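## Task

Pick up the carton marked R63 from the bench and set it down on the counter. Every other carton on the bench has to be left exactly as it was. If the carton topples or ends up leaning, the task fails. It only counts if the carton stays put on its own once the robot lets go.

## Robot and tools

Robot: a Hello Robot Stretch 3 with a single arm. It has a two-wheel base (0.33 m long, 0.34 m wide), a lift that slides up a mast, and a telescoping arm that reaches out to the robot's RIGHT side, ending in a wrist (yaw, pitch, roll) and a gripper. The base cannot move sideways, so to shift the gripper forward or back you drive the base. Turns on the spot pivot about the wheel midpoint, 0.05 m behind the front edge. With the arm in and the wrist folded, a turn sweeps a 0.28 m radius; an unfolded, level gripper reaches beyond that. Loose objects may occasionally get nudged by something other than the robot.

Frames: the base frame has its origin on the floor between the drive wheels, x forward, y left, z up. hand_pose is reported in this frame, at the point where closed fingertips meet. The odometry frame is the base frame at the scene's start. Headings and turns are positive to the left (counter-clockwise seen from above).

execute_actions takes "actions", a list run in order. Each action may hold "robot", "steps" (1 to 450 control steps, 30 per second; default 1) and "until". {"steps": n} on its own just waits. "robot" is one command object, a list of up to 8 commands run one after the other (may include {"pause_s": s}, at most 15 s), or {"stop": true}, which brakes everything and clears the queue. A command may contain:
- "base": exactly one key. {"translate_m": d} is a relative drive of d metres straight ahead (negative = backward), |d| at most 1. {"rotate_rad": d} is a relative turn in radians, positive left, |d| at most 3.2. Both are offsets from wherever the base is when that command begins.
- "joints": a single object of absolute targets keyed by joint name; unnamed joints keep their previous targets. lift_m 0 to 1.1 m (arm height); arm_m 0 to 0.52 m (extension); wrist_yaw_rad -1.345 to 4.42 (0 along the arm, positive toward the front, 3.0 folded over the base); wrist_pitch_rad -1.57 to 0.451 (0 level, negative tips fingers down); wrist_roll_rad -2.911 to 2.911 (0 fingers side by side); gripper_m -0.089 to 0.179 (larger is wider; the real fingertip gap is about 0.007 m smaller when nearly shut and 0.025 m smaller when wide; zero gap below 0.007); head_pan_rad -3.953 to 1.73 (0 forward, positive left, -1.57 looks along the arm); head_tilt_rad -1.53 to 0.419 (negative looks down).
- "contact_limits": {"arm_m": e}, an effort percentage 1 to 100 at which the arm halts; it applies until arm_m's next command and is capped at a maximum shown in results.
New commands act immediately and override older queues. Any out-of-range number or invalid action rejects the entire call and nothing runs.
"until" ends an action early. {"robot": {"status": "ended"}} fires once nothing reads moving and no queue runs; use it with steps 450 to wait for a command to finish. You can also test fields, e.g. {"lift_m": [">", 0.3]} or {"base_status": ["!=", "moving"]}; numbers compare as printed. {"any": {"status": "ended"}} fires when any one motion or the queue ends.



Cameras: head_camera and nav_camera are on the head (moved by head_pan_rad/head_tilt_rad); wrist_camera rides on the gripper. Each execute_actions result returns one image per camera, taken at the end.

Result lines: base_status and joint_status give each motion's state: moving, done, off_target (stuck short and still pushing), contact_stop (arm or lift hit something and went slack), time_out, stopped, not_commanded, torque_fault (a wrist servo switched off for about 10 s). The bracket after base_status shows distance travelled vs goal. joint_goals lists targets; measured_speeds gives velocities; refusals and queue/queue_left track the queue; lines starting "refused:" or "dropped:" explain failures, "replaced:" reports how a superseded motion ended. robot.on_its_own appears when the robot changed a goal itself, a joint is slack or off, a motor reads an unusual effort at rest, or the base leans 3 degrees or more. Also given: base_odometry, turned_by_wheels/turned_by_imu, base_tilt (degrees, forward/right positive), motor_effort (percent, peak in brackets), lidar_m (12 sectors of 30 degrees starting straight ahead, counter-clockwise, plane 0.17 m high), and 7x7 depth grids wrist_depth_mm and head_depth_mm.

Practical notes: the base is fast (0.30 m/s, 1.9 rad/s) only with lift_m under 0.30, arm_m under 0.03 and wrist_yaw_rad over 2.54; otherwise 0.10 m/s and 0.63 rad/s. Fold or unfold the wrist only with lift_m 0.32 to 0.95, pitch -0.4 and roll near 0. With yaw below -0.4, keep pitch at -0.5 or lower. To grasp, command gripper_m below the carton's width; to let go, open at least 0.02 beyond the touch point. Readings do not confirm a grip, so check images and effort. Avoid pushing the arm into rigid things with the gripper above about 0.45 m, pushing again after a contact_stop, and driving while gripping or snagged: the robot can tip. If it leans, undo the last move in small steps, free the gripper, and drop lift_m to about 0.2 if needed. Don't knock over other cartons, drop or slam things. Wait for all motion to end before finishing.

Each tool is called after "Emit:" by a JSON object that holds its "api" and its "payload", one argument or row to a line.

## Session

Emit:
{"api": "execute_actions", "payload": {
  "actions": []
}}

Emit:
{"api": "execute_actions", "payload": {
  "actions": [
    {"robot":{"joints":{"head_pan_rad":-1.57,"head_tilt_rad":-0.5}},"steps":100,"until":{"robot":{"status":"ended"}}}
  ]
}}

Scene clock: 0.00 s.
robot.base_odometry: x=+0.000 y=+0.000 heading=+0.000 (m, m, rad; robot's odometry frame)
robot.turned_by_wheels: +0.000 (rad since the last result)
robot.turned_by_imu: +0.000 (rad since the last result)
robot.base_tilt: forward=+0.2 right=-0.3 (deg)
robot.lidar_m: 1.38 1.14 0.87 1.23 2.66 0.89 0.72 0.70 2.42 1.50 1.54 1.71
robot.head_depth_mm: 1631 1597 1601 1594 1603 1593 1587 / 1558 1528 1538 1527 1516 1531 1526 / 1484 1454 1456 1454 1440 1446 1443 / 1434 1408 1413 1412 1406 1405 1416 / 1358 1358 1355 1354 1351 1349 1349 / 1305 1315 1301 1312 1305 1299 1286 / 1263 1255 1252 1254 1248 1254 1238
robot.base_status: not_commanded
robot.joint_positions: lift_m=+0.309 arm_m=+0.001 wrist_yaw_rad=+3.098 wrist_pitch_rad=-0.540 wrist_roll_rad=-0.007 gripper_m=+0.037 head_pan_rad=+0.009 head_tilt_rad=+0.014
robot.joint_goals: lift_m=+0.309 arm_m=+0.001 wrist_yaw_rad=+3.098 wrist_pitch_rad=-0.540 wrist_roll_rad=-0.007 gripper_m=+0.037 head_pan_rad=+0.009 head_tilt_rad=+0.014
robot.joint_status: lift_m=not_commanded arm_m=not_commanded wrist_yaw_rad=not_commanded wrist_pitch_rad=not_commanded wrist_roll_rad=not_commanded gripper_m=not_commanded head_pan_rad=not_commanded head_tilt_rad=not_commanded
robot.measured_speeds: translate_m=+0.000 rotate_rad=+0.000 lift_m=+0.000 arm_m=+0.000 wrist_yaw_rad=+0.000 wrist_pitch_rad=+0.000 wrist_roll_rad=+0.000 head_pan_rad=+0.000 head_tilt_rad=+0.000
robot: refusals=0 queue=idle queue_left=0
robot.motor_effort: left_wheel=+0 right_wheel=+0 lift_m=+22 arm_m=-1 wrist_yaw_rad=+0 wrist_pitch_rad=+6 wrist_roll_rad=+0 gripper_m=-1 head_pan_rad=+0 head_tilt_rad=+3 (%)
robot.hand_pose: x=-0.0121 y=+0.0615 z=+0.2954 quat_wxyz=(+0.203, +0.683, +0.174, +0.680) (m; robot's base frame)
robot.wrist_depth_mm: - - - - - 796 741 / 937 956 - - - 902 874 / 729 753 774 794 829 850 871 / 598 621 627 652 663 676 699 / 510 521 - 565 551 571 576 / 458 - - - 486 487 493 / - - - - 416 425 430
pictures: head_camera (sideways: a quarter turn clockwise sets it upright), nav_camera (sideways: a quarter turn counterclockwise sets it upright), wrist_camera
Images, in order (width x height): head_camera 896x504, nav_camera 672x504, wrist_camera 644x364.

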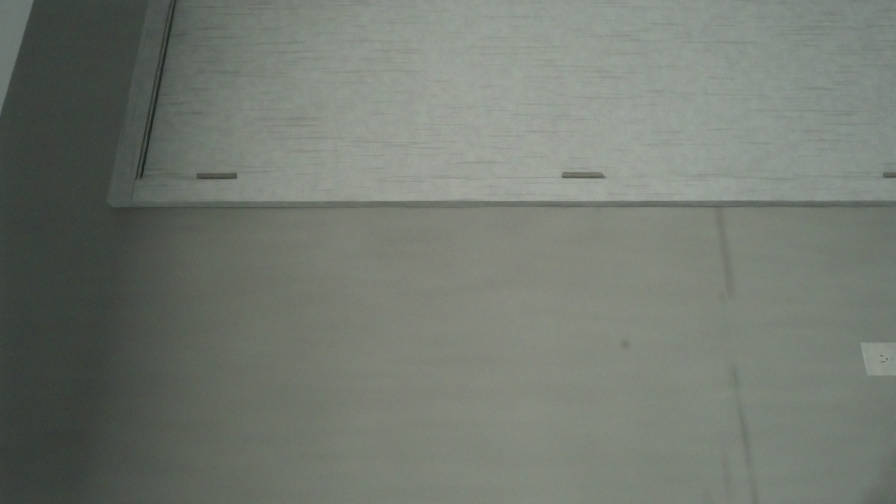

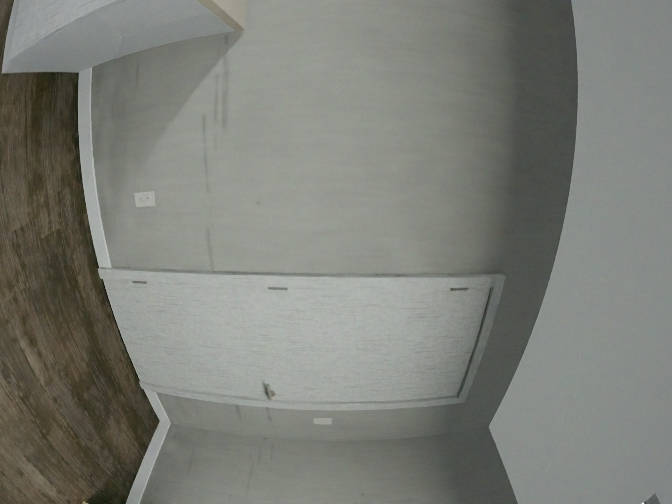

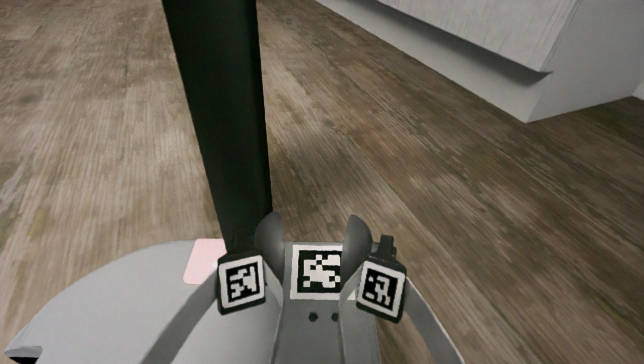

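Scene clock: 1.30 s.
robot.base_odometry: x=+0.000 y=+0.000 heading=+0.000 (m, m, rad; robot's odometry frame)
robot.turned_by_wheels: +0.000 (rad since the last result)
robot.turned_by_imu: +0.000 (rad since the last result)
robot.base_tilt: forward=+0.2 right=-0.2 (deg)
robot.lidar_m: 1.38 1.14 0.87 1.23 2.66 0.89 0.72 0.70 2.42 1.50 1.55 1.71
robot.head_depth_mm: 1922 2134 2357 2594 1974 1544 1272 / 1838 2023 2281 2475 1983 1553 1283 / 1781 1941 2113 1941 1981 1559 1285 / 1705 1862 1990 2001 1937 1561 1283 / 1644 1786 1950 1827 1878 1576 1294 / 1571 1727 1865 1765 1870 1579 1289 / 1541 1667 1810 1779 1810 1590 1297
robot.base_status: not_commanded
robot.joint_positions: lift_m=+0.309 arm_m=+0.001 wrist_yaw_rad=+3.098 wrist_pitch_rad=-0.540 wrist_roll_rad=-0.007 gripper_m=+0.037 head_pan_rad=-1.563 head_tilt_rad=-0.493
robot.joint_goals: lift_m=+0.309 arm_m=+0.001 wrist_yaw_rad=+3.098 wrist_pitch_rad=-0.540 wrist_roll_rad=-0.007 gripper_m=+0.037 head_pan_rad=-1.570 head_tilt_rad=-0.500
robot.joint_status: lift_m=not_commanded arm_m=not_commanded wrist_yaw_rad=not_commanded wrist_pitch_rad=not_commanded wrist_roll_rad=not_commanded gripper_m=not_commanded head_pan_rad=done head_tilt_rad=done
robot.measured_speeds: translate_m=+0.000 rotate_rad=+0.000 lift_m=+0.000 arm_m=+0.000 wrist_yaw_rad=+0.000 wrist_pitch_rad=+0.000 wrist_roll_rad=+0.000 head_pan_rad=+0.000 head_tilt_rad=+0.000
robot: refusals=0 queue=done queue_left=0
robot.motor_effort: left_wheel=-1(0) right_wheel=+1(1) lift_m=+23(23) arm_m=-1(1) wrist_yaw_rad=-1(0) wrist_pitch_rad=+6(6) wrist_roll_rad=+0(0) gripper_m=-1(0) head_pan_rad=-3(32) head_tilt_rad=-3(31) (%)
robot.hand_pose: x=-0.0121 y=+0.0615 z=+0.2954 quat_wxyz=(+0.203, +0.683, +0.174, +0.680) (m; robot's base frame)
robot.wrist_depth_mm: - - - - - 806 733 / 943 964 - - - 896 878 / 731 753 763 798 827 848 872 / 611 622 628 642 656 672 693 / 515 530 - 562 551 568 576 / 454 - - - 483 485 491 / - - - - 416 425 431
pictures: head_camera (sideways: a quarter turn clockwise sets it upright), nav_camera (sideways: a quarter turn counterclockwise sets it upright), wrist_camera
camera_calibration (this result's frames):
head_camera: T_world_to_cam=[[-0.0102227, 0.444374, -0.895783, 1.1909], [0.998675, 0.0497286, 0.0132722, -0.021046], [0.0504439, -0.89446, -0.444293, 0.537569], [0, 0, 0, 1]] pos_world=[0.00607524, -0.0473237, 1.3059]
nav_camera: T_world_to_cam=[[-0.0134003, -0.452484, 0.891672, -1.12], [-0.99974, -0.0104138, -0.0203089, 0.0838912], [0.0184752, -0.891712, -0.452227, 0.54711], [0, 0, 0, 1]] pos_world=[0.0587531, -0.0180458, 1.2478]
wrist_camera: T_world_to_cam=[[0.997184, -0.00594761, 0.074759, -0.0152406], [0.0528949, -0.650887, -0.75733, 0.299107], [0.0531639, 0.759152, -0.648739, 0.309415], [0, 0, 0, 1]] pos_world=[-0.0170733, -0.0402986, 0.428392]
Images, in order (width x height): head_camera 896x504, nav_camera 672x504, wrist_camera 644x364.

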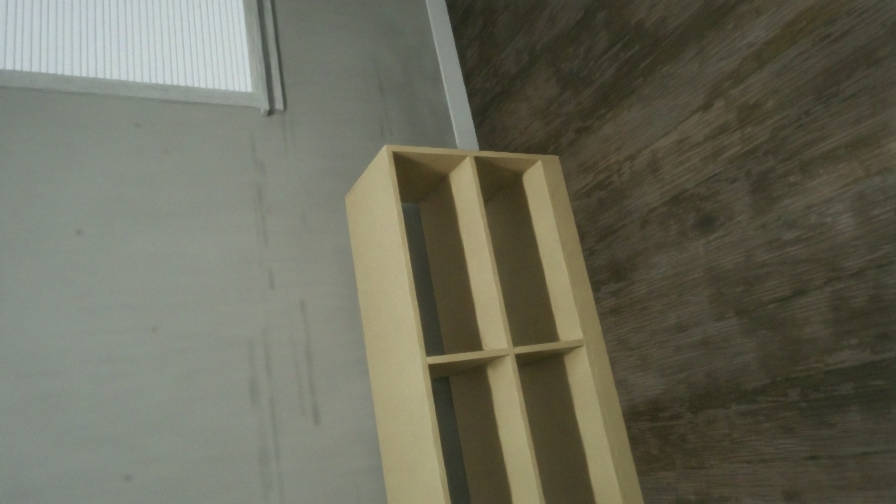

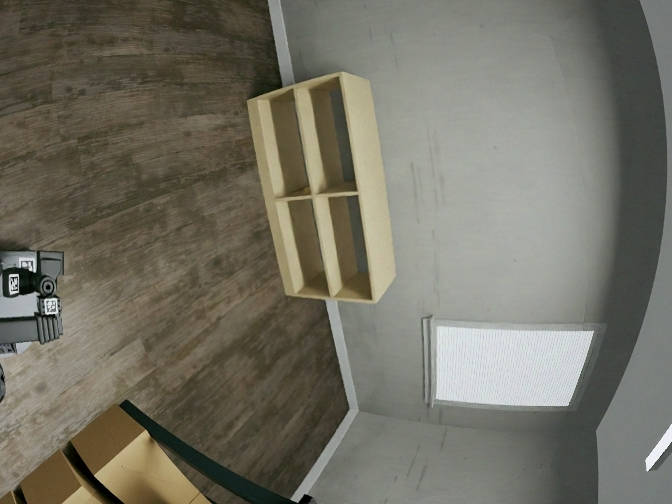

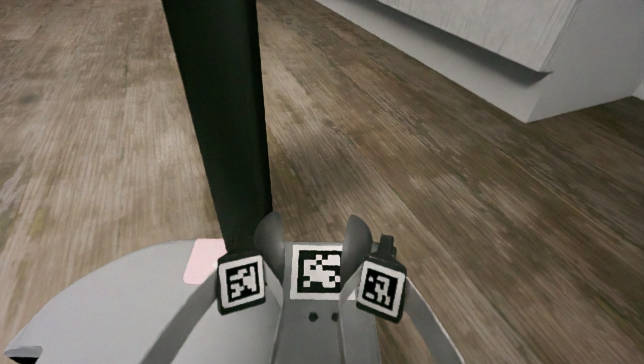

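Emit:
{"api": "execute_actions", "payload": {
  "actions": [
    {"robot":{"base":{"rotate_rad":-1.13},"joints":{"head_pan_rad":-1.9,"head_tilt_rad":-0.6}},"steps":200,"until":{"robot":{"status":"ended"}}}
  ]
}}

Scene clock: 8.10 s.
robot.base_odometry: x=+0.000 y=+0.000 heading=-1.130 (m, m, rad; robot's odometry frame)
robot.turned_by_wheels: -1.130 (rad since the last result)
robot.turned_by_imu: -1.112 (rad since the last result)
robot.base_tilt: forward=+0.2 right=-0.3 (deg)
robot.lidar_m: 1.50 1.82 1.40 1.36 0.99 1.13 2.67 0.95 0.72 0.70 0.76 1.69
robot.head_depth_mm: 2265 1268 949 1749 1387 1327 1200 / 2218 1376 953 1737 1447 1309 1208 / 2162 1283 961 1729 1408 1216 1214 / 2115 1566 971 1623 1402 1244 1211 / 2044 1336 984 1650 1522 1170 1201 / 2009 2127 989 804 1422 1147 1180 / 1973 2039 998 794 1761 1087 1200
robot.base_status: done (rotate_rad -1.1299 of -1.1300)
robot.joint_positions: lift_m=+0.309 arm_m=+0.001 wrist_yaw_rad=+3.098 wrist_pitch_rad=-0.540 wrist_roll_rad=-0.007 gripper_m=+0.037 head_pan_rad=-1.893 head_tilt_rad=-0.592
robot.joint_goals: lift_m=+0.309 arm_m=+0.001 wrist_yaw_rad=+3.098 wrist_pitch_rad=-0.540 wrist_roll_rad=-0.007 gripper_m=+0.037 head_pan_rad=-1.900 head_tilt_rad=-0.600
robot.joint_status: lift_m=not_commanded arm_m=not_commanded wrist_yaw_rad=not_commanded wrist_pitch_rad=not_commanded wrist_roll_rad=not_commanded gripper_m=not_commanded head_pan_rad=done head_tilt_rad=done
robot.measured_speeds: translate_m=+0.000 rotate_rad=+0.000 lift_m=+0.000 arm_m=+0.000 wrist_yaw_rad=+0.000 wrist_pitch_rad=+0.000 wrist_roll_rad=+0.000 head_pan_rad=+0.000 head_tilt_rad=+0.000
robot: refusals=0 queue=done queue_left=0
robot.motor_effort: left_wheel=+1(6) right_wheel=-1(4) lift_m=+22(22) arm_m=-1(1) wrist_yaw_rad=+0(0) wrist_pitch_rad=+5(6) wrist_roll_rad=+0(0) gripper_m=+0(0) head_pan_rad=-2(18) head_tilt_rad=-3(13) (%)
robot.hand_pose: x=-0.0121 y=+0.0615 z=+0.2954 quat_wxyz=(+0.203, +0.683, +0.174, +0.680) (m; robot's base frame)
robot.wrist_depth_mm: 758 762 - - - - - / 889 884 - - - - - / 728 764 764 788 812 847 869 / 599 616 628 659 665 670 692 / 521 530 - 571 556 558 568 / 458 - - - 484 481 490 / - - - - 414 424 431
pictures: head_camera (sideways: a quarter turn clockwise sets it upright), nav_camera (sideways: a quarter turn counterclockwise sets it upright), wrist_camera
camera_calibration (this result's frames):
head_camera: T_world_to_cam=[[0.161819, 0.505645, -0.84743, 1.12679], [0.960342, -0.278286, 0.0173322, -0.0260959], [-0.227064, -0.816627, -0.530625, 0.651593], [0, 0, 0, 1]] pos_world=[-0.0093216, -0.0449083, 1.30108]
nav_camera: T_world_to_cam=[[-0.186655, -0.505234, 0.842555, -1.05489], [-0.948439, 0.316299, -0.020445, 0.0837528], [-0.25617, -0.802929, -0.538222, 0.660677], [0, 0, 0, 1]] pos_world=[0.0517798, -0.0289797, 1.24611]
wrist_camera: T_world_to_cam=[[0.997184, -0.00594788, 0.0747589, -0.0152406], [0.0528947, -0.650887, -0.75733, 0.299103], [0.0531641, 0.759151, -0.648739, 0.309419], [0, 0, 0, 1]] pos_world=[-0.0170733, -0.0403044, 0.428392]
Images, in order (width x height): head_camera 896x504, nav_camera 672x504, wrist_camera 644x364.

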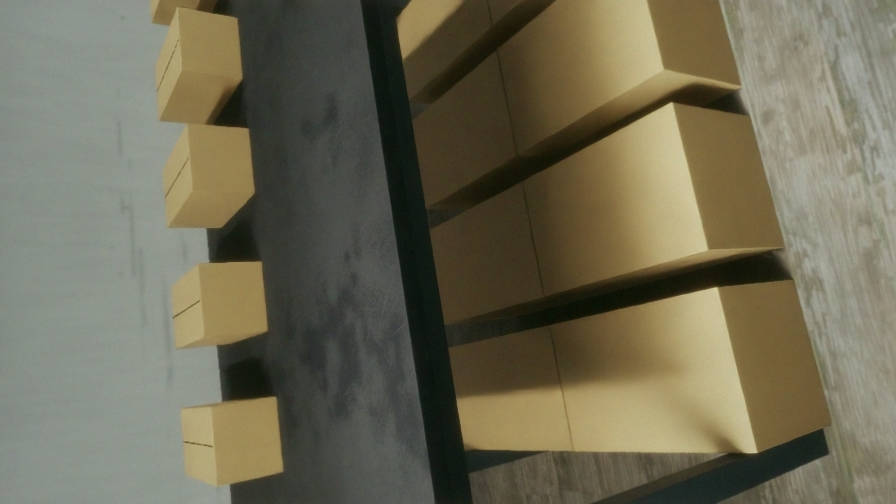

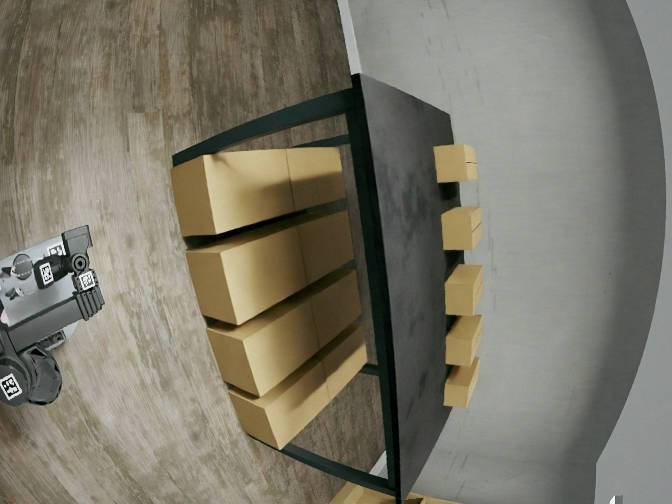

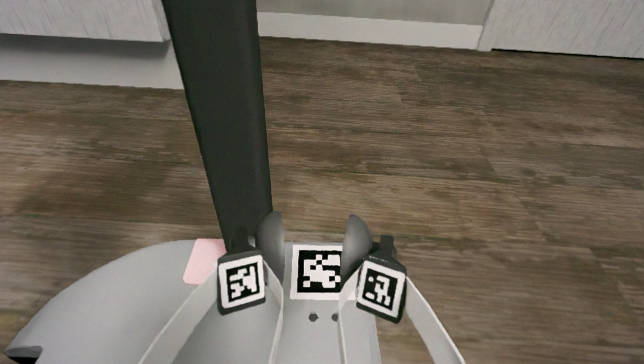

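Emit:
{"api": "execute_actions", "payload": {
  "actions": [
    {"robot":[{"joints":{"lift_m":0.27,"head_pan_rad":-0.9,"wrist_pitch_rad":-0.4},"base":{"translate_m":0.65}},{"base":{"rotate_rad":-1.6}},{"base":{"translate_m":1}},{"base":{"translate_m":0.7}}],"steps":450,"until":{"robot":{"status":"ended"}}}
  ]
}}

Scene clock: 29.80 s.
robot.base_odometry: x=-1.281 y=-1.268 heading=-2.730 (m, m, rad; robot's odometry frame)
robot.turned_by_wheels: -1.600 (rad since the last result)
robot.turned_by_imu: -1.556 (rad since the last result)
robot.base_tilt: forward=-0.8 right=-1.0 (deg)
robot.lidar_m: 0.75 0.79 1.13 1.19 1.10 1.11 2.99 0.69 0.47 0.46 1.02 0.77
robot.head_depth_mm: 1345 1572 1878 2117 1761 1427 1212 / 1157 1320 1532 1839 1765 1427 1208 / 1024 1150 1302 1501 1658 1455 1221 / 913 1004 1126 1273 1473 1454 1216 / 821 897 990 1104 1250 1383 1210 / 750 815 885 979 1087 1219 1225 / 688 737 806 877 967 1084 1168
robot.base_status: moving (translate_m +0.7000 of +0.7000)
robot.joint_positions: lift_m=+0.271 arm_m=+0.001 wrist_yaw_rad=+3.098 wrist_pitch_rad=-0.418 wrist_roll_rad=-0.007 gripper_m=+0.037 head_pan_rad=-0.907 head_tilt_rad=-0.593
robot.joint_goals: lift_m=+0.270 arm_m=+0.001 wrist_yaw_rad=+3.098 wrist_pitch_rad=-0.400 wrist_roll_rad=-0.007 gripper_m=+0.037 head_pan_rad=-0.900 head_tilt_rad=-0.600
robot.joint_status: lift_m=done arm_m=not_commanded wrist_yaw_rad=not_commanded wrist_pitch_rad=done wrist_roll_rad=not_commanded gripper_m=not_commanded head_pan_rad=done head_tilt_rad=done
robot.measured_speeds: translate_m=+0.000 rotate_rad=+0.000 lift_m=+0.000 arm_m=+0.000 wrist_yaw_rad=+0.000 wrist_pitch_rad=+0.000 wrist_roll_rad=+0.000 head_pan_rad=+0.000 head_tilt_rad=+0.000
robot: refusals=0 queue=running queue_left=0
robot.motor_effort: left_wheel=+1(10) right_wheel=+0(6) lift_m=+13(24) arm_m=-1(1) wrist_yaw_rad=-1(0) wrist_pitch_rad=+8(9) wrist_roll_rad=+0(0) gripper_m=+0(1) head_pan_rad=+3(32) head_tilt_rad=-2(4) (%)
robot.hand_pose: x=-0.0114 y=+0.0784 z=+0.2832 quat_wxyz=(+0.162, +0.692, +0.132, +0.691) (m; robot's base frame)
robot.wrist_depth_mm: 860 - - - - - 878 / 897 - - - - - 866 / 844 871 - 940 978 - 847 / 658 671 698 720 728 748 766 / 539 552 552 574 587 602 607 / 458 - - - 497 494 504 / - - - - 413 427 429
pictures: head_camera (sideways: a quarter turn clockwise sets it upright), nav_camera (sideways: a quarter turn counterclockwise sets it upright), wrist_camera
camera_calibration (this result's frames):
head_camera: T_world_to_cam=[[-0.332661, 0.41437, -0.847133, 1.12942], [0.762063, 0.647271, 0.0173546, -0.0249156], [0.555516, -0.639795, -0.531098, 0.647434], [0, 0, 0, 1]] pos_world=[0.0350393, -0.0376438, 1.30105]
nav_camera: T_world_to_cam=[[0.318609, -0.434852, 0.842254, -1.05758], [-0.787195, -0.616366, -0.0204452, 0.0827695], [0.528027, -0.656504, -0.538693, 0.656506], [0, 0, 0, 1]] pos_world=[0.0554571, 0.0221251, 1.2461]
wrist_camera: T_world_to_cam=[[0.996774, -0.0151988, 0.078803, -0.0153741], [0.0571992, -0.554221, -0.830402, 0.314017], [0.0562953, 0.832231, -0.551564, 0.255397], [0, 0, 0, 1]] pos_world=[-0.0170147, -0.0387488, 0.402839]
Images, in order (width x height): head_camera 896x504, nav_camera 672x504, wrist_camera 644x364.

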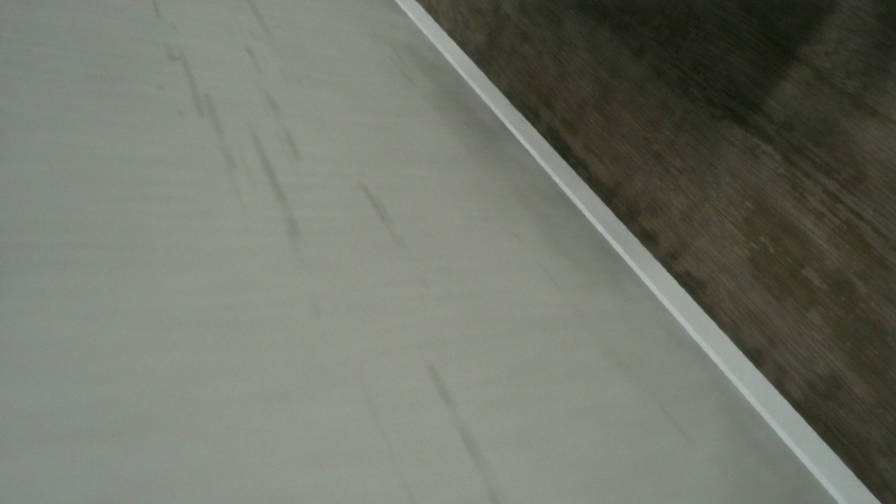

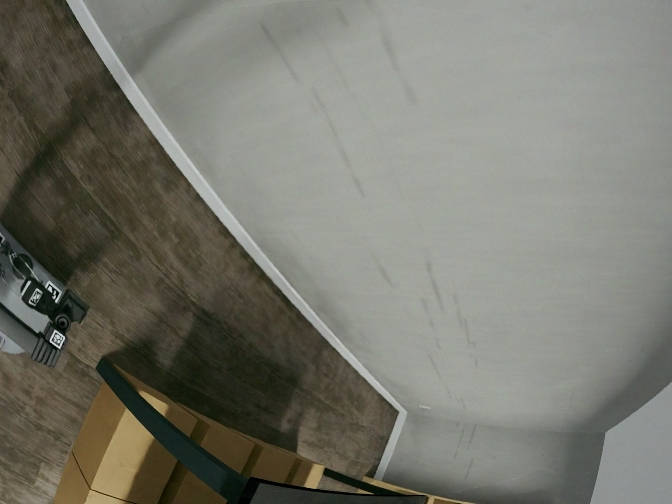

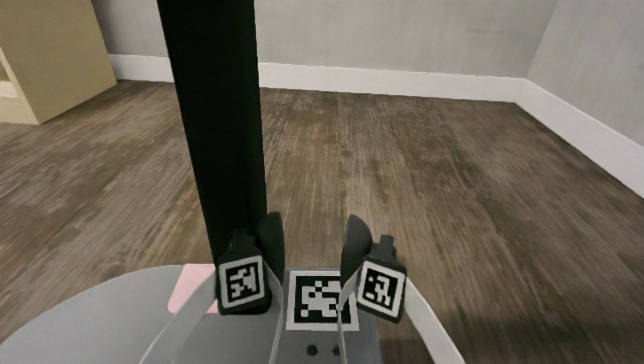

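Emit:
{"api": "execute_actions", "payload": {
  "actions": [
    {"robot":[{"base":{"translate_m":0.4}},{"base":{"rotate_rad":-1.57}},{"base":{"translate_m":0.6},"joints":{"head_tilt_rad":-0.45}},{"joints":{"lift_m":0.9}},{"joints":{"wrist_yaw_rad":0,"gripper_m":0.179}},{"joints":{"wrist_pitch_rad":0}}],"steps":450,"until":{"robot":{"status":"ended"}}},
    {"steps":150,"until":{"robot":{"status":"ended"}}}
  ]
}}

Scene clock: 54.70 s.
robot.base_odometry: x=-1.888 y=-0.879 heading=+1.983 (m, m, rad; robot's odometry frame)
robot.turned_by_wheels: -1.570 (rad since the last result)
robot.turned_by_imu: -1.536 (rad since the last result)
robot.base_tilt: forward=+0.2 right=-0.3 (deg)
robot.lidar_m: 0.97 0.42 0.32 0.31 0.33 0.48 1.68 1.82 0.52 0.50 0.53 0.77
robot.head_depth_mm: 3180 3361 1446 706 627 1263 1124 / 3471 3544 1446 734 670 1275 1065 / 3805 3931 1018 865 1468 1315 1044 / 3758 - 1127 873 1593 1307 1110 / 3353 3682 1066 931 1649 1289 1254 / 3064 3288 1186 1080 1663 1423 1327 / 2890 3060 1388 2527 1615 1565 1321
robot.base_status: done (translate_m +0.6000 of +0.6000)
robot.joint_positions: lift_m=+0.899 arm_m=+0.001 wrist_yaw_rad=+0.003 wrist_pitch_rad=-0.022 wrist_roll_rad=-0.007 gripper_m=+0.179 head_pan_rad=-0.907 head_tilt_rad=-0.457
robot.joint_goals: lift_m=+0.900 arm_m=+0.001 wrist_yaw_rad=+0.000 wrist_pitch_rad=+0.000 wrist_roll_rad=-0.007 gripper_m=+0.179 head_pan_rad=-0.900 head_tilt_rad=-0.450
robot.joint_status: lift_m=done arm_m=not_commanded wrist_yaw_rad=done wrist_pitch_rad=done wrist_roll_rad=not_commanded gripper_m=done head_pan_rad=done head_tilt_rad=done
robot.measured_speeds: translate_m=+0.000 rotate_rad=+0.000 lift_m=+0.000 arm_m=+0.000 wrist_yaw_rad=+0.000 wrist_pitch_rad=+0.000 wrist_roll_rad=+0.000 head_pan_rad=+0.000 head_tilt_rad=+0.000
robot: refusals=0 queue=done queue_left=0
robot.motor_effort: left_wheel=+1(10) right_wheel=-1(4) lift_m=+32(34) arm_m=-1(1) wrist_yaw_rad=-2(4) wrist_pitch_rad=+10(10) wrist_roll_rad=+0(0) gripper_m=+0(84) head_pan_rad=+2(3) head_tilt_rad=+4(18) (%)
robot.hand_pose: x=-0.0207 y=-0.4015 z=+1.0085 quat_wxyz=(+0.710, +0.009, -0.704, -0.007) (m; robot's base frame)
robot.wrist_depth_mm: - - - - - - - / - - - - - - - / 484 542 - - - - - / 414 453 400 530 - - - / 395 399 402 399 484 - - / - 282 292 298 307 324 - / - - 326 316 269 - -
pictures: head_camera (sideways: a quarter turn clockwise sets it upright), nav_camera (sideways: a quarter turn counterclockwise sets it upright), wrist_camera
camera_calibration (this result's frames):
head_camera: T_world_to_cam=[[-0.259062, 0.32026, -0.911219, 1.21255], [0.760799, 0.64888, 0.0117605, -0.0176275], [0.595039, -0.690208, -0.411754, 0.491905], [0, 0, 0, 1]] pos_world=[0.0348357, -0.0373784, 1.30765]
nav_camera: T_world_to_cam=[[0.245377, -0.341208, 0.907396, -1.14209], [-0.78545, -0.618594, -0.0202099, 0.082456], [0.568206, -0.707755, -0.419791, 0.501549], [0, 0, 0, 1]] pos_world=[0.0600255, 0.0162887, 1.24854]
wrist_camera: T_world_to_cam=[[-0.996484, 0.000945449, 0.0837757, -0.110368], [-0.0821126, 0.187543, -0.978818, 1.09549], [-0.016637, -0.982256, -0.186806, -0.0424782], [0, 0, 0, 1]] pos_world=[-0.0207337, -0.247071, 1.07359]
Images, in order (width x height): head_camera 896x504, nav_camera 672x504, wrist_camera 644x364.

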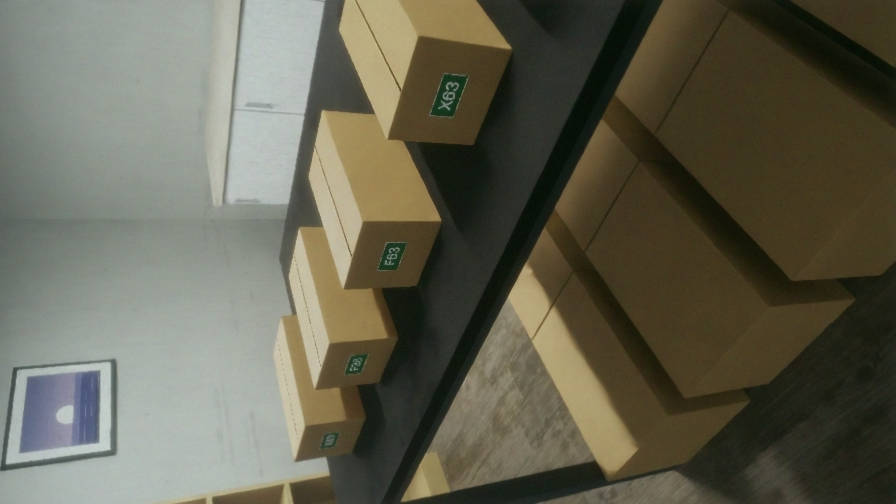

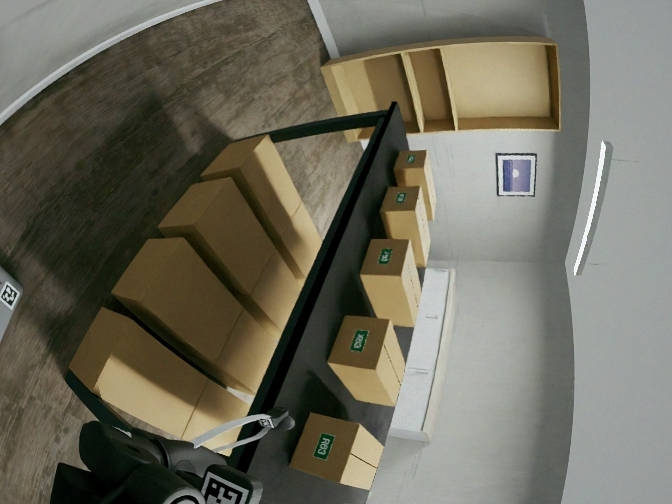

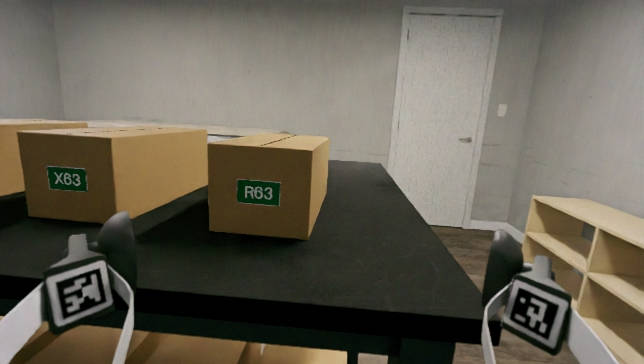

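Emit:
{"api": "execute_actions", "payload": {
  "actions": [
    {"robot":[{"base":{"rotate_rad":-0.06}},{"base":{"translate_m":0.11},"joints":{"lift_m":0.885,"arm_m":0.13,"head_pan_rad":-1.57,"head_tilt_rad":-0.7}}],"steps":450,"until":{"robot":{"status":"ended"}}}
  ]
}}

Scene clock: 64.63 s.
robot.base_odometry: x=-1.926 y=-0.775 heading=+1.924 (m, m, rad; robot's odometry frame)
robot.turned_by_wheels: -0.060 (rad since the last result)
robot.turned_by_imu: -0.060 (rad since the last result)
robot.base_tilt: forward=+0.2 right=-0.3 (deg)
robot.lidar_m: 1.18 0.44 0.33 0.31 0.33 0.45 1.28 1.90 0.52 0.50 0.54 0.74
robot.head_depth_mm: 2939 3301 763 - - 1319 1152 / 2975 1128 768 - - 1025 1122 / 2919 783 637 - - 1070 1123 / 3049 1081 665 632 1336 1071 1119 / 2878 1160 796 636 1337 1139 1141 / 2608 807 682 639 1297 1085 1135 / 2590 1191 661 642 1370 1084 1154
robot.base_status: done (translate_m +0.1100 of +0.1100)
robot.joint_positions: lift_m=+0.886 arm_m=+0.130 wrist_yaw_rad=+0.002 wrist_pitch_rad=-0.020 wrist_roll_rad=-0.007 gripper_m=+0.179 head_pan_rad=-1.563 head_tilt_rad=-0.691
robot.joint_goals: lift_m=+0.885 arm_m=+0.130 wrist_yaw_rad=+0.000 wrist_pitch_rad=+0.000 wrist_roll_rad=-0.007 gripper_m=+0.179 head_pan_rad=-1.570 head_tilt_rad=-0.700
robot.joint_status: lift_m=done arm_m=done wrist_yaw_rad=done wrist_pitch_rad=done wrist_roll_rad=not_commanded gripper_m=done head_pan_rad=done head_tilt_rad=done
robot.measured_speeds: translate_m=+0.000 rotate_rad=+0.000 lift_m=+0.000 arm_m=+0.000 wrist_yaw_rad=+0.000 wrist_pitch_rad=+0.000 wrist_roll_rad=+0.000 head_pan_rad=+0.000 head_tilt_rad=+0.000
robot: refusals=0 queue=done queue_left=0
robot.motor_effort: left_wheel=+1(6) right_wheel=-1(2) lift_m=+12(33) arm_m=+2(1) wrist_yaw_rad=-2(2) wrist_pitch_rad=+9(10) wrist_roll_rad=+0(0) gripper_m=-1(1) head_pan_rad=-2(26) head_tilt_rad=-3(22) (%)
robot.hand_pose: x=-0.0210 y=-0.5303 z=+0.9950 quat_wxyz=(+0.710, +0.008, -0.704, -0.007) (m; robot's base frame)
robot.wrist_depth_mm: - - - - - - - / - - - - - - - / 312 379 - - - - - / 257 330 452 257 761 - - / 266 335 319 266 374 - - / - 257 264 271 279 284 - / 188 199 203 207 213 209 225
pictures: head_camera (sideways: a quarter turn clockwise sets it upright), nav_camera (sideways: a quarter turn counterclockwise sets it upright), wrist_camera
camera_calibration (this result's frames):
head_camera: T_world_to_cam=[[-0.0114135, 0.611727, -0.790986, 1.05425], [0.998714, 0.0460571, 0.0212084, -0.0313739], [0.0494043, -0.789727, -0.611466, 0.755079], [0, 0, 0, 1]] pos_world=[0.00606213, -0.0471648, 1.29627]
nav_camera: T_world_to_cam=[[-0.012219, -0.618869, 0.785399, -0.981437], [-0.999774, -0.00612593, -0.0203812, 0.0839802], [0.0174246, -0.78547, -0.618654, 0.763648], [0, 0, 0, 1]] pos_world=[0.0586628, -0.00704456, 1.24497]
wrist_camera: T_world_to_cam=[[-0.996483, 0.00219576, 0.0837709, -0.108735], [-0.0818953, 0.186388, -0.979057, 1.10598], [-0.0177636, -0.982474, -0.185552, -0.172949], [0, 0, 0, 1]] pos_world=[-0.02085, -0.37582, 1.05984]
Images, in order (width x height): head_camera 896x504, nav_camera 672x504, wrist_camera 644x364.

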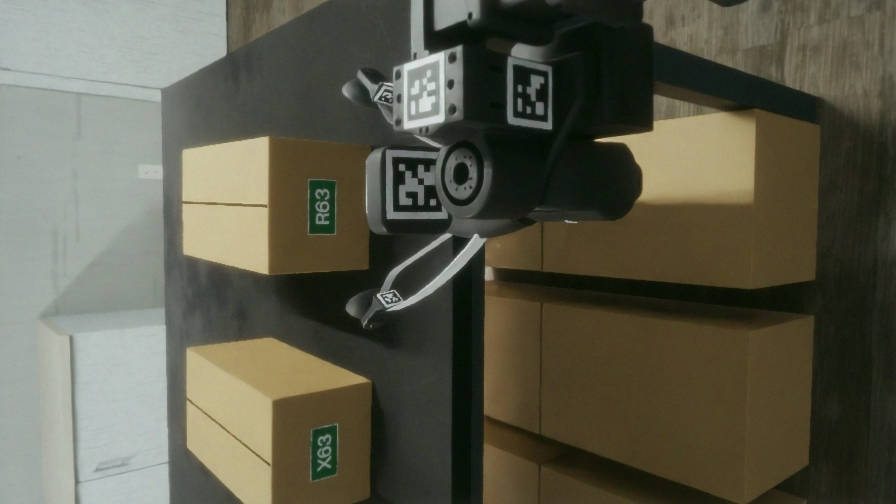

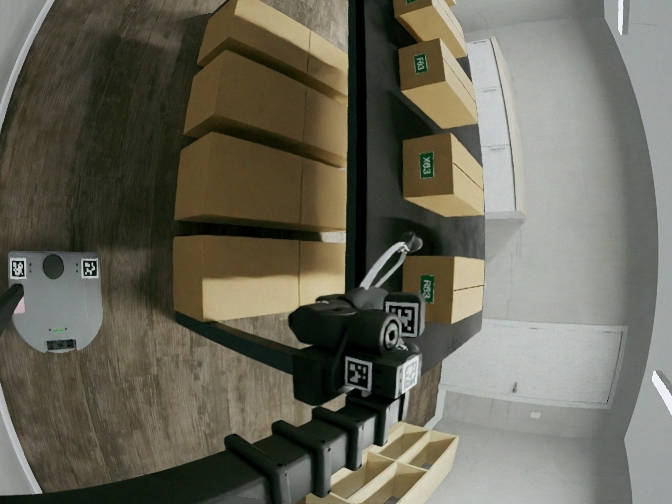

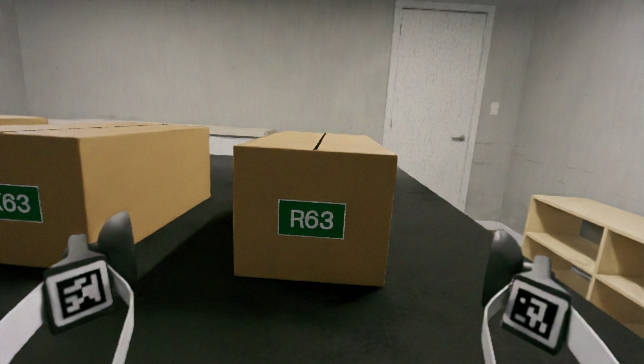

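Emit:
{"api": "execute_actions", "payload": {
  "actions": [
    {"robot":[{"joints":{"lift_m":0.875}},{"joints":{"arm_m":0.3}}],"steps":450,"until":{"robot":{"status":"ended"}}}
  ]
}}

Emit:
{"api": "execute_actions", "payload": {
  "actions": [
    {"robot":[{"joints":{"gripper_m":0.05}},{"joints":{"lift_m":0.94}}],"steps":450,"until":{"robot":{"status":"ended"}}}
  ]
}}

Scene clock: 74.00 s.
robot.base_odometry: x=-1.926 y=-0.775 heading=+1.924 (m, m, rad; robot's odometry frame)
robot.turned_by_wheels: +0.000 (rad since the last result)
robot.turned_by_imu: -0.001 (rad since the last result)
robot.base_tilt: forward=+0.2 right=-0.3 (deg)
robot.lidar_m: 1.18 0.44 0.33 0.31 0.33 0.45 1.28 1.91 0.52 0.50 0.54 0.74
robot.head_depth_mm: 2909 3211 863 - 749 1286 1149 / 2963 1127 - 651 1577 1027 1127 / 2980 784 - 655 1281 1072 1113 / 2956 1084 678 632 1318 1074 1123 / 2863 1161 782 637 1328 1127 1152 / 2597 808 683 638 1297 1083 1143 / 2634 1195 662 642 1371 1092 1155
robot.base_status: done (translate_m +0.1100 of +0.1100)
robot.joint_positions: lift_m=+0.876 arm_m=+0.300 wrist_yaw_rad=+0.002 wrist_pitch_rad=-0.020 wrist_roll_rad=-0.007 gripper_m=+0.179 head_pan_rad=-1.563 head_tilt_rad=-0.691
robot.joint_goals: lift_m=+0.875 arm_m=+0.300 wrist_yaw_rad=+0.000 wrist_pitch_rad=+0.000 wrist_roll_rad=-0.007 gripper_m=+0.179 head_pan_rad=-1.570 head_tilt_rad=-0.700
robot.joint_status: lift_m=done arm_m=done wrist_yaw_rad=done wrist_pitch_rad=done wrist_roll_rad=not_commanded gripper_m=done head_pan_rad=done head_tilt_rad=done
robot.measured_speeds: translate_m=+0.000 rotate_rad=+0.000 lift_m=+0.000 arm_m=+0.000 wrist_yaw_rad=+0.000 wrist_pitch_rad=+0.000 wrist_roll_rad=+0.000 head_pan_rad=+0.000 head_tilt_rad=+0.000
robot: refusals=0 queue=done queue_left=0
robot.motor_effort: left_wheel=+2(2) right_wheel=-1(1) lift_m=+12(10) arm_m=+3(6) wrist_yaw_rad=-2(1) wrist_pitch_rad=+9(9) wrist_roll_rad=+0(0) gripper_m=-1(0) head_pan_rad=-2(2) head_tilt_rad=-3(4) (%)
robot.hand_pose: x=-0.0211 y=-0.7003 z=+0.9850 quat_wxyz=(+0.710, +0.008, -0.704, -0.007) (m; robot's base frame)
robot.wrist_depth_mm: - - - - - - - / - - - - - - - / 246 333 - - - - - / 224 109 107 106 105 - - / 226 113 111 109 107 222 - / - 117 115 113 111 110 - / 174 123 119 118 116 186 209
pictures: head_camera (sideways: a quarter turn clockwise sets it upright), nav_camera (sideways: a quarter turn counterclockwise sets it upright), wrist_camera
camera_calibration (this result's frames):
head_camera: T_world_to_cam=[[-0.0113646, 0.611782, -0.790945, 1.0542], [0.998717, 0.045975, 0.021211, -0.0313773], [0.0493402, -0.789689, -0.61152, 0.75515], [0, 0, 0, 1]] pos_world=[0.00605832, -0.0471644, 1.29627]
nav_camera: T_world_to_cam=[[-0.0122685, -0.618922, 0.785357, -0.981382], [-0.999774, -0.00604385, -0.0203811, 0.0839801], [0.0173609, -0.785429, -0.618708, 0.763718], [0, 0, 0, 1]] pos_world=[0.0586622, -0.00704491, 1.24497]
wrist_camera: T_world_to_cam=[[-0.996482, 0.00239108, 0.0837694, -0.107436], [-0.0818616, 0.186165, -0.979102, 1.12782], [-0.0179361, -0.982516, -0.185315, -0.342075], [0, 0, 0, 1]] pos_world=[-0.0208678, -0.545799, 1.04986]
Images, in order (width x height): head_camera 896x504, nav_camera 672x504, wrist_camera 644x364.

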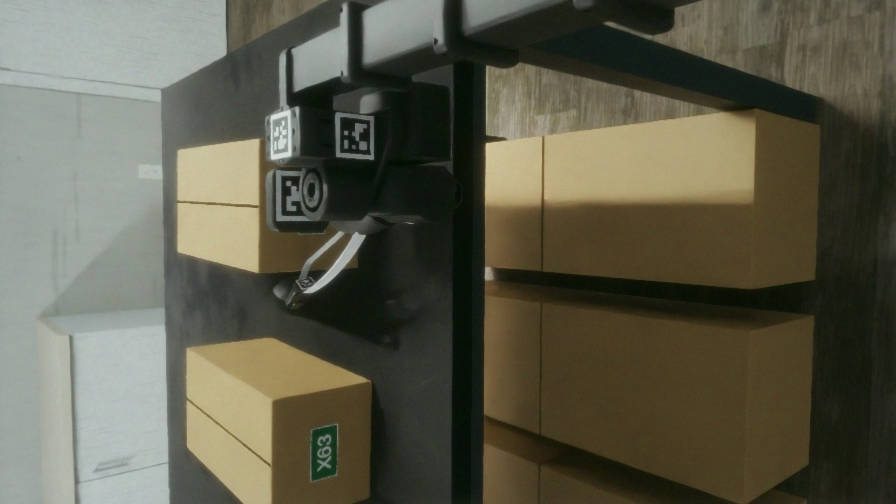

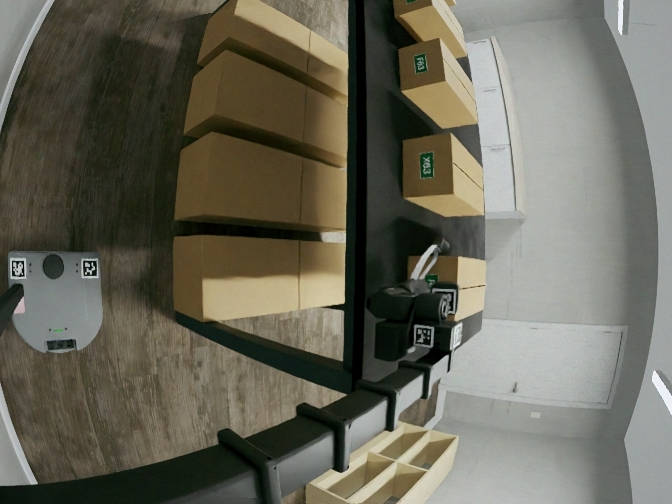

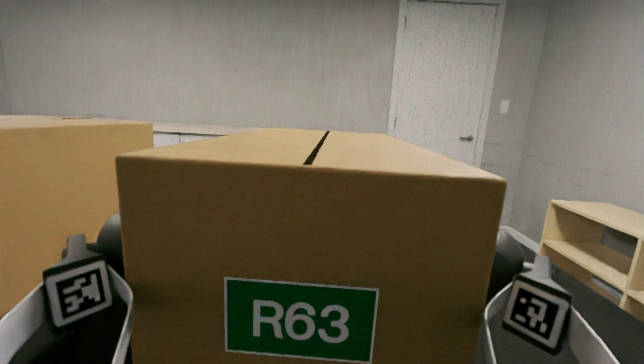

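Scene clock: 76.83 s.
robot.base_odometry: x=-1.926 y=-0.775 heading=+1.924 (m, m, rad; robot's odometry frame)
robot.turned_by_wheels: +0.000 (rad since the last result)
robot.turned_by_imu: -0.001 (rad since the last result)
robot.base_tilt: forward=+0.2 right=-0.3 (deg)
robot.lidar_m: 1.18 0.44 0.33 0.31 0.33 0.45 1.28 1.90 0.52 0.50 0.54 0.74
robot.head_depth_mm: 2891 3267 - 622 748 1309 1157 / 2988 3165 - 624 1576 1023 1122 / 2951 707 - 627 1284 1073 1120 / 2984 652 713 631 1315 1073 1125 / 2866 1161 784 635 1332 1133 1139 / 2614 807 681 638 1295 1075 1144 / 2613 1190 661 642 1363 1094 1151
robot.base_status: done (translate_m +0.1100 of +0.1100)
robot.joint_positions: lift_m=+0.939 arm_m=+0.300 wrist_yaw_rad=+0.000 wrist_pitch_rad=-0.027 wrist_roll_rad=-0.007 gripper_m=+0.059 head_pan_rad=-1.563 head_tilt_rad=-0.691
robot.joint_goals: lift_m=+0.940 arm_m=+0.300 wrist_yaw_rad=+0.000 wrist_pitch_rad=+0.000 wrist_roll_rad=-0.007 gripper_m=+0.058 head_pan_rad=-1.570 head_tilt_rad=-0.700
robot.joint_status: lift_m=done arm_m=done wrist_yaw_rad=done wrist_pitch_rad=done wrist_roll_rad=not_commanded gripper_m=done head_pan_rad=done head_tilt_rad=done
robot.measured_speeds: translate_m=+0.000 rotate_rad=+0.000 lift_m=+0.000 arm_m=+0.000 wrist_yaw_rad=+0.000 wrist_pitch_rad=+0.000 wrist_roll_rad=+0.000 head_pan_rad=+0.000 head_tilt_rad=+0.000
robot: refusals=0 queue=done queue_left=0
robot.on_its_own: gripper_m is held at +0.058, not at your +0.050, by its stall guard, which is still easing
robot.motor_effort: left_wheel=+2(2) right_wheel=-1(1) lift_m=+32(34) arm_m=+2(2) wrist_yaw_rad=+1(2) wrist_pitch_rad=+13(13) wrist_roll_rad=+0(0) gripper_m=-17(99) head_pan_rad=-2(2) head_tilt_rad=-4(3) (%)
robot.hand_pose: x=-0.0215 y=-0.7001 z=+1.0470 quat_wxyz=(+0.710, +0.010, -0.704, -0.010) (m; robot's base frame)
robot.wrist_depth_mm: - - - - - - - / - - - - - - - / - - - - - - - / 307 280 120 120 121 - - / 229 124 123 124 124 - - / 220 127 127 127 128 - - / 245 246 131 132 132 279 -
pictures: head_camera (sideways: a quarter turn clockwise sets it upright), nav_camera (sideways: a quarter turn counterclockwise sets it upright), wrist_camera
camera_calibration (this result's frames):
head_camera: T_world_to_cam=[[-0.0113578, 0.611939, -0.790823, 1.05404], [0.998718, 0.0459578, 0.0212186, -0.0313871], [0.0493289, -0.789569, -0.611676, 0.755354], [0, 0, 0, 1]] pos_world=[0.00605769, -0.0471633, 1.29626]
nav_camera: T_world_to_cam=[[-0.0122754, -0.619077, 0.785234, -0.981222], [-0.999774, -0.00602671, -0.0203807, 0.0839797], [0.0173496, -0.785307, -0.618864, 0.763921], [0, 0, 0, 1]] pos_world=[0.058662, -0.00703433, 1.24496]
wrist_camera: T_world_to_cam=[[-0.996477, 0.00348938, 0.083796, -0.112325], [-0.081542, 0.193396, -0.977726, 1.1921], [-0.0196175, -0.981115, -0.19243, -0.322039], [0, 0, 0, 1]] pos_world=[-0.0210411, -0.546113, 1.11299]
Images, in order (width x height): head_camera 896x504, nav_camera 672x504, wrist_camera 644x364.

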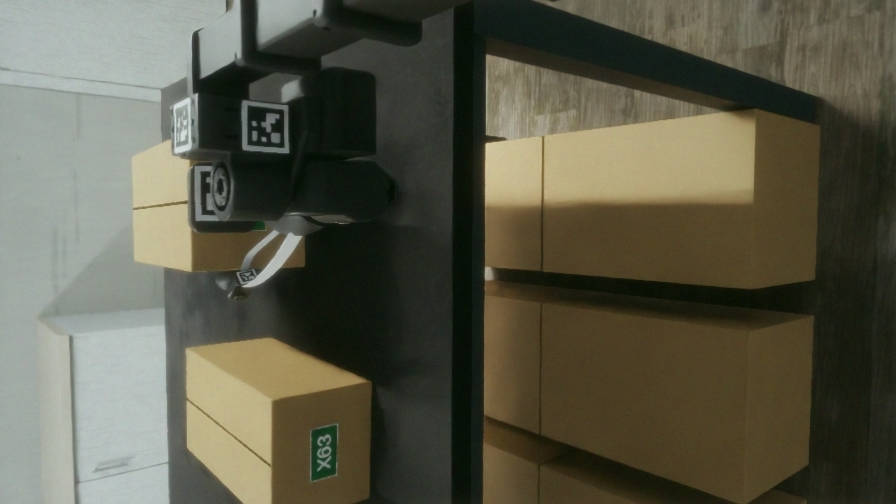

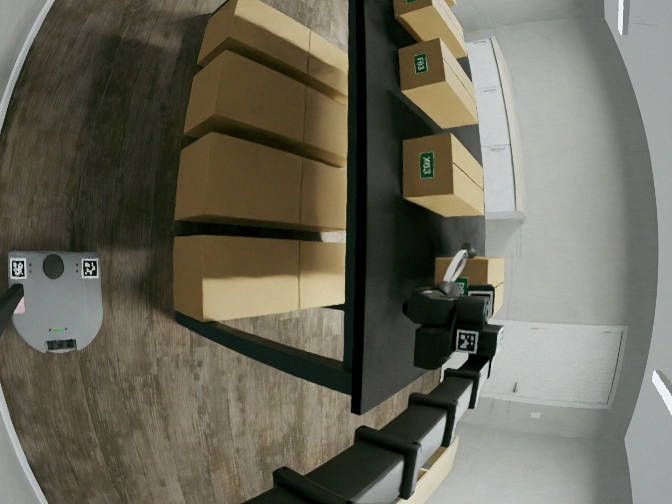

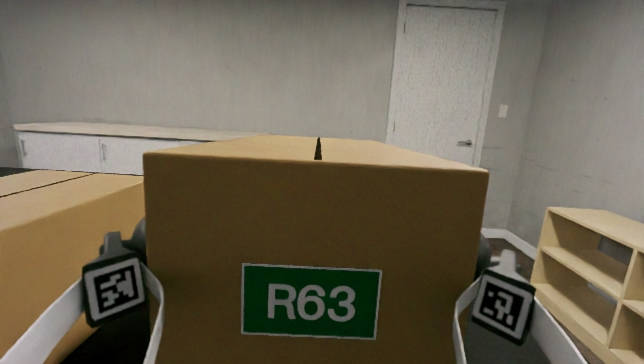

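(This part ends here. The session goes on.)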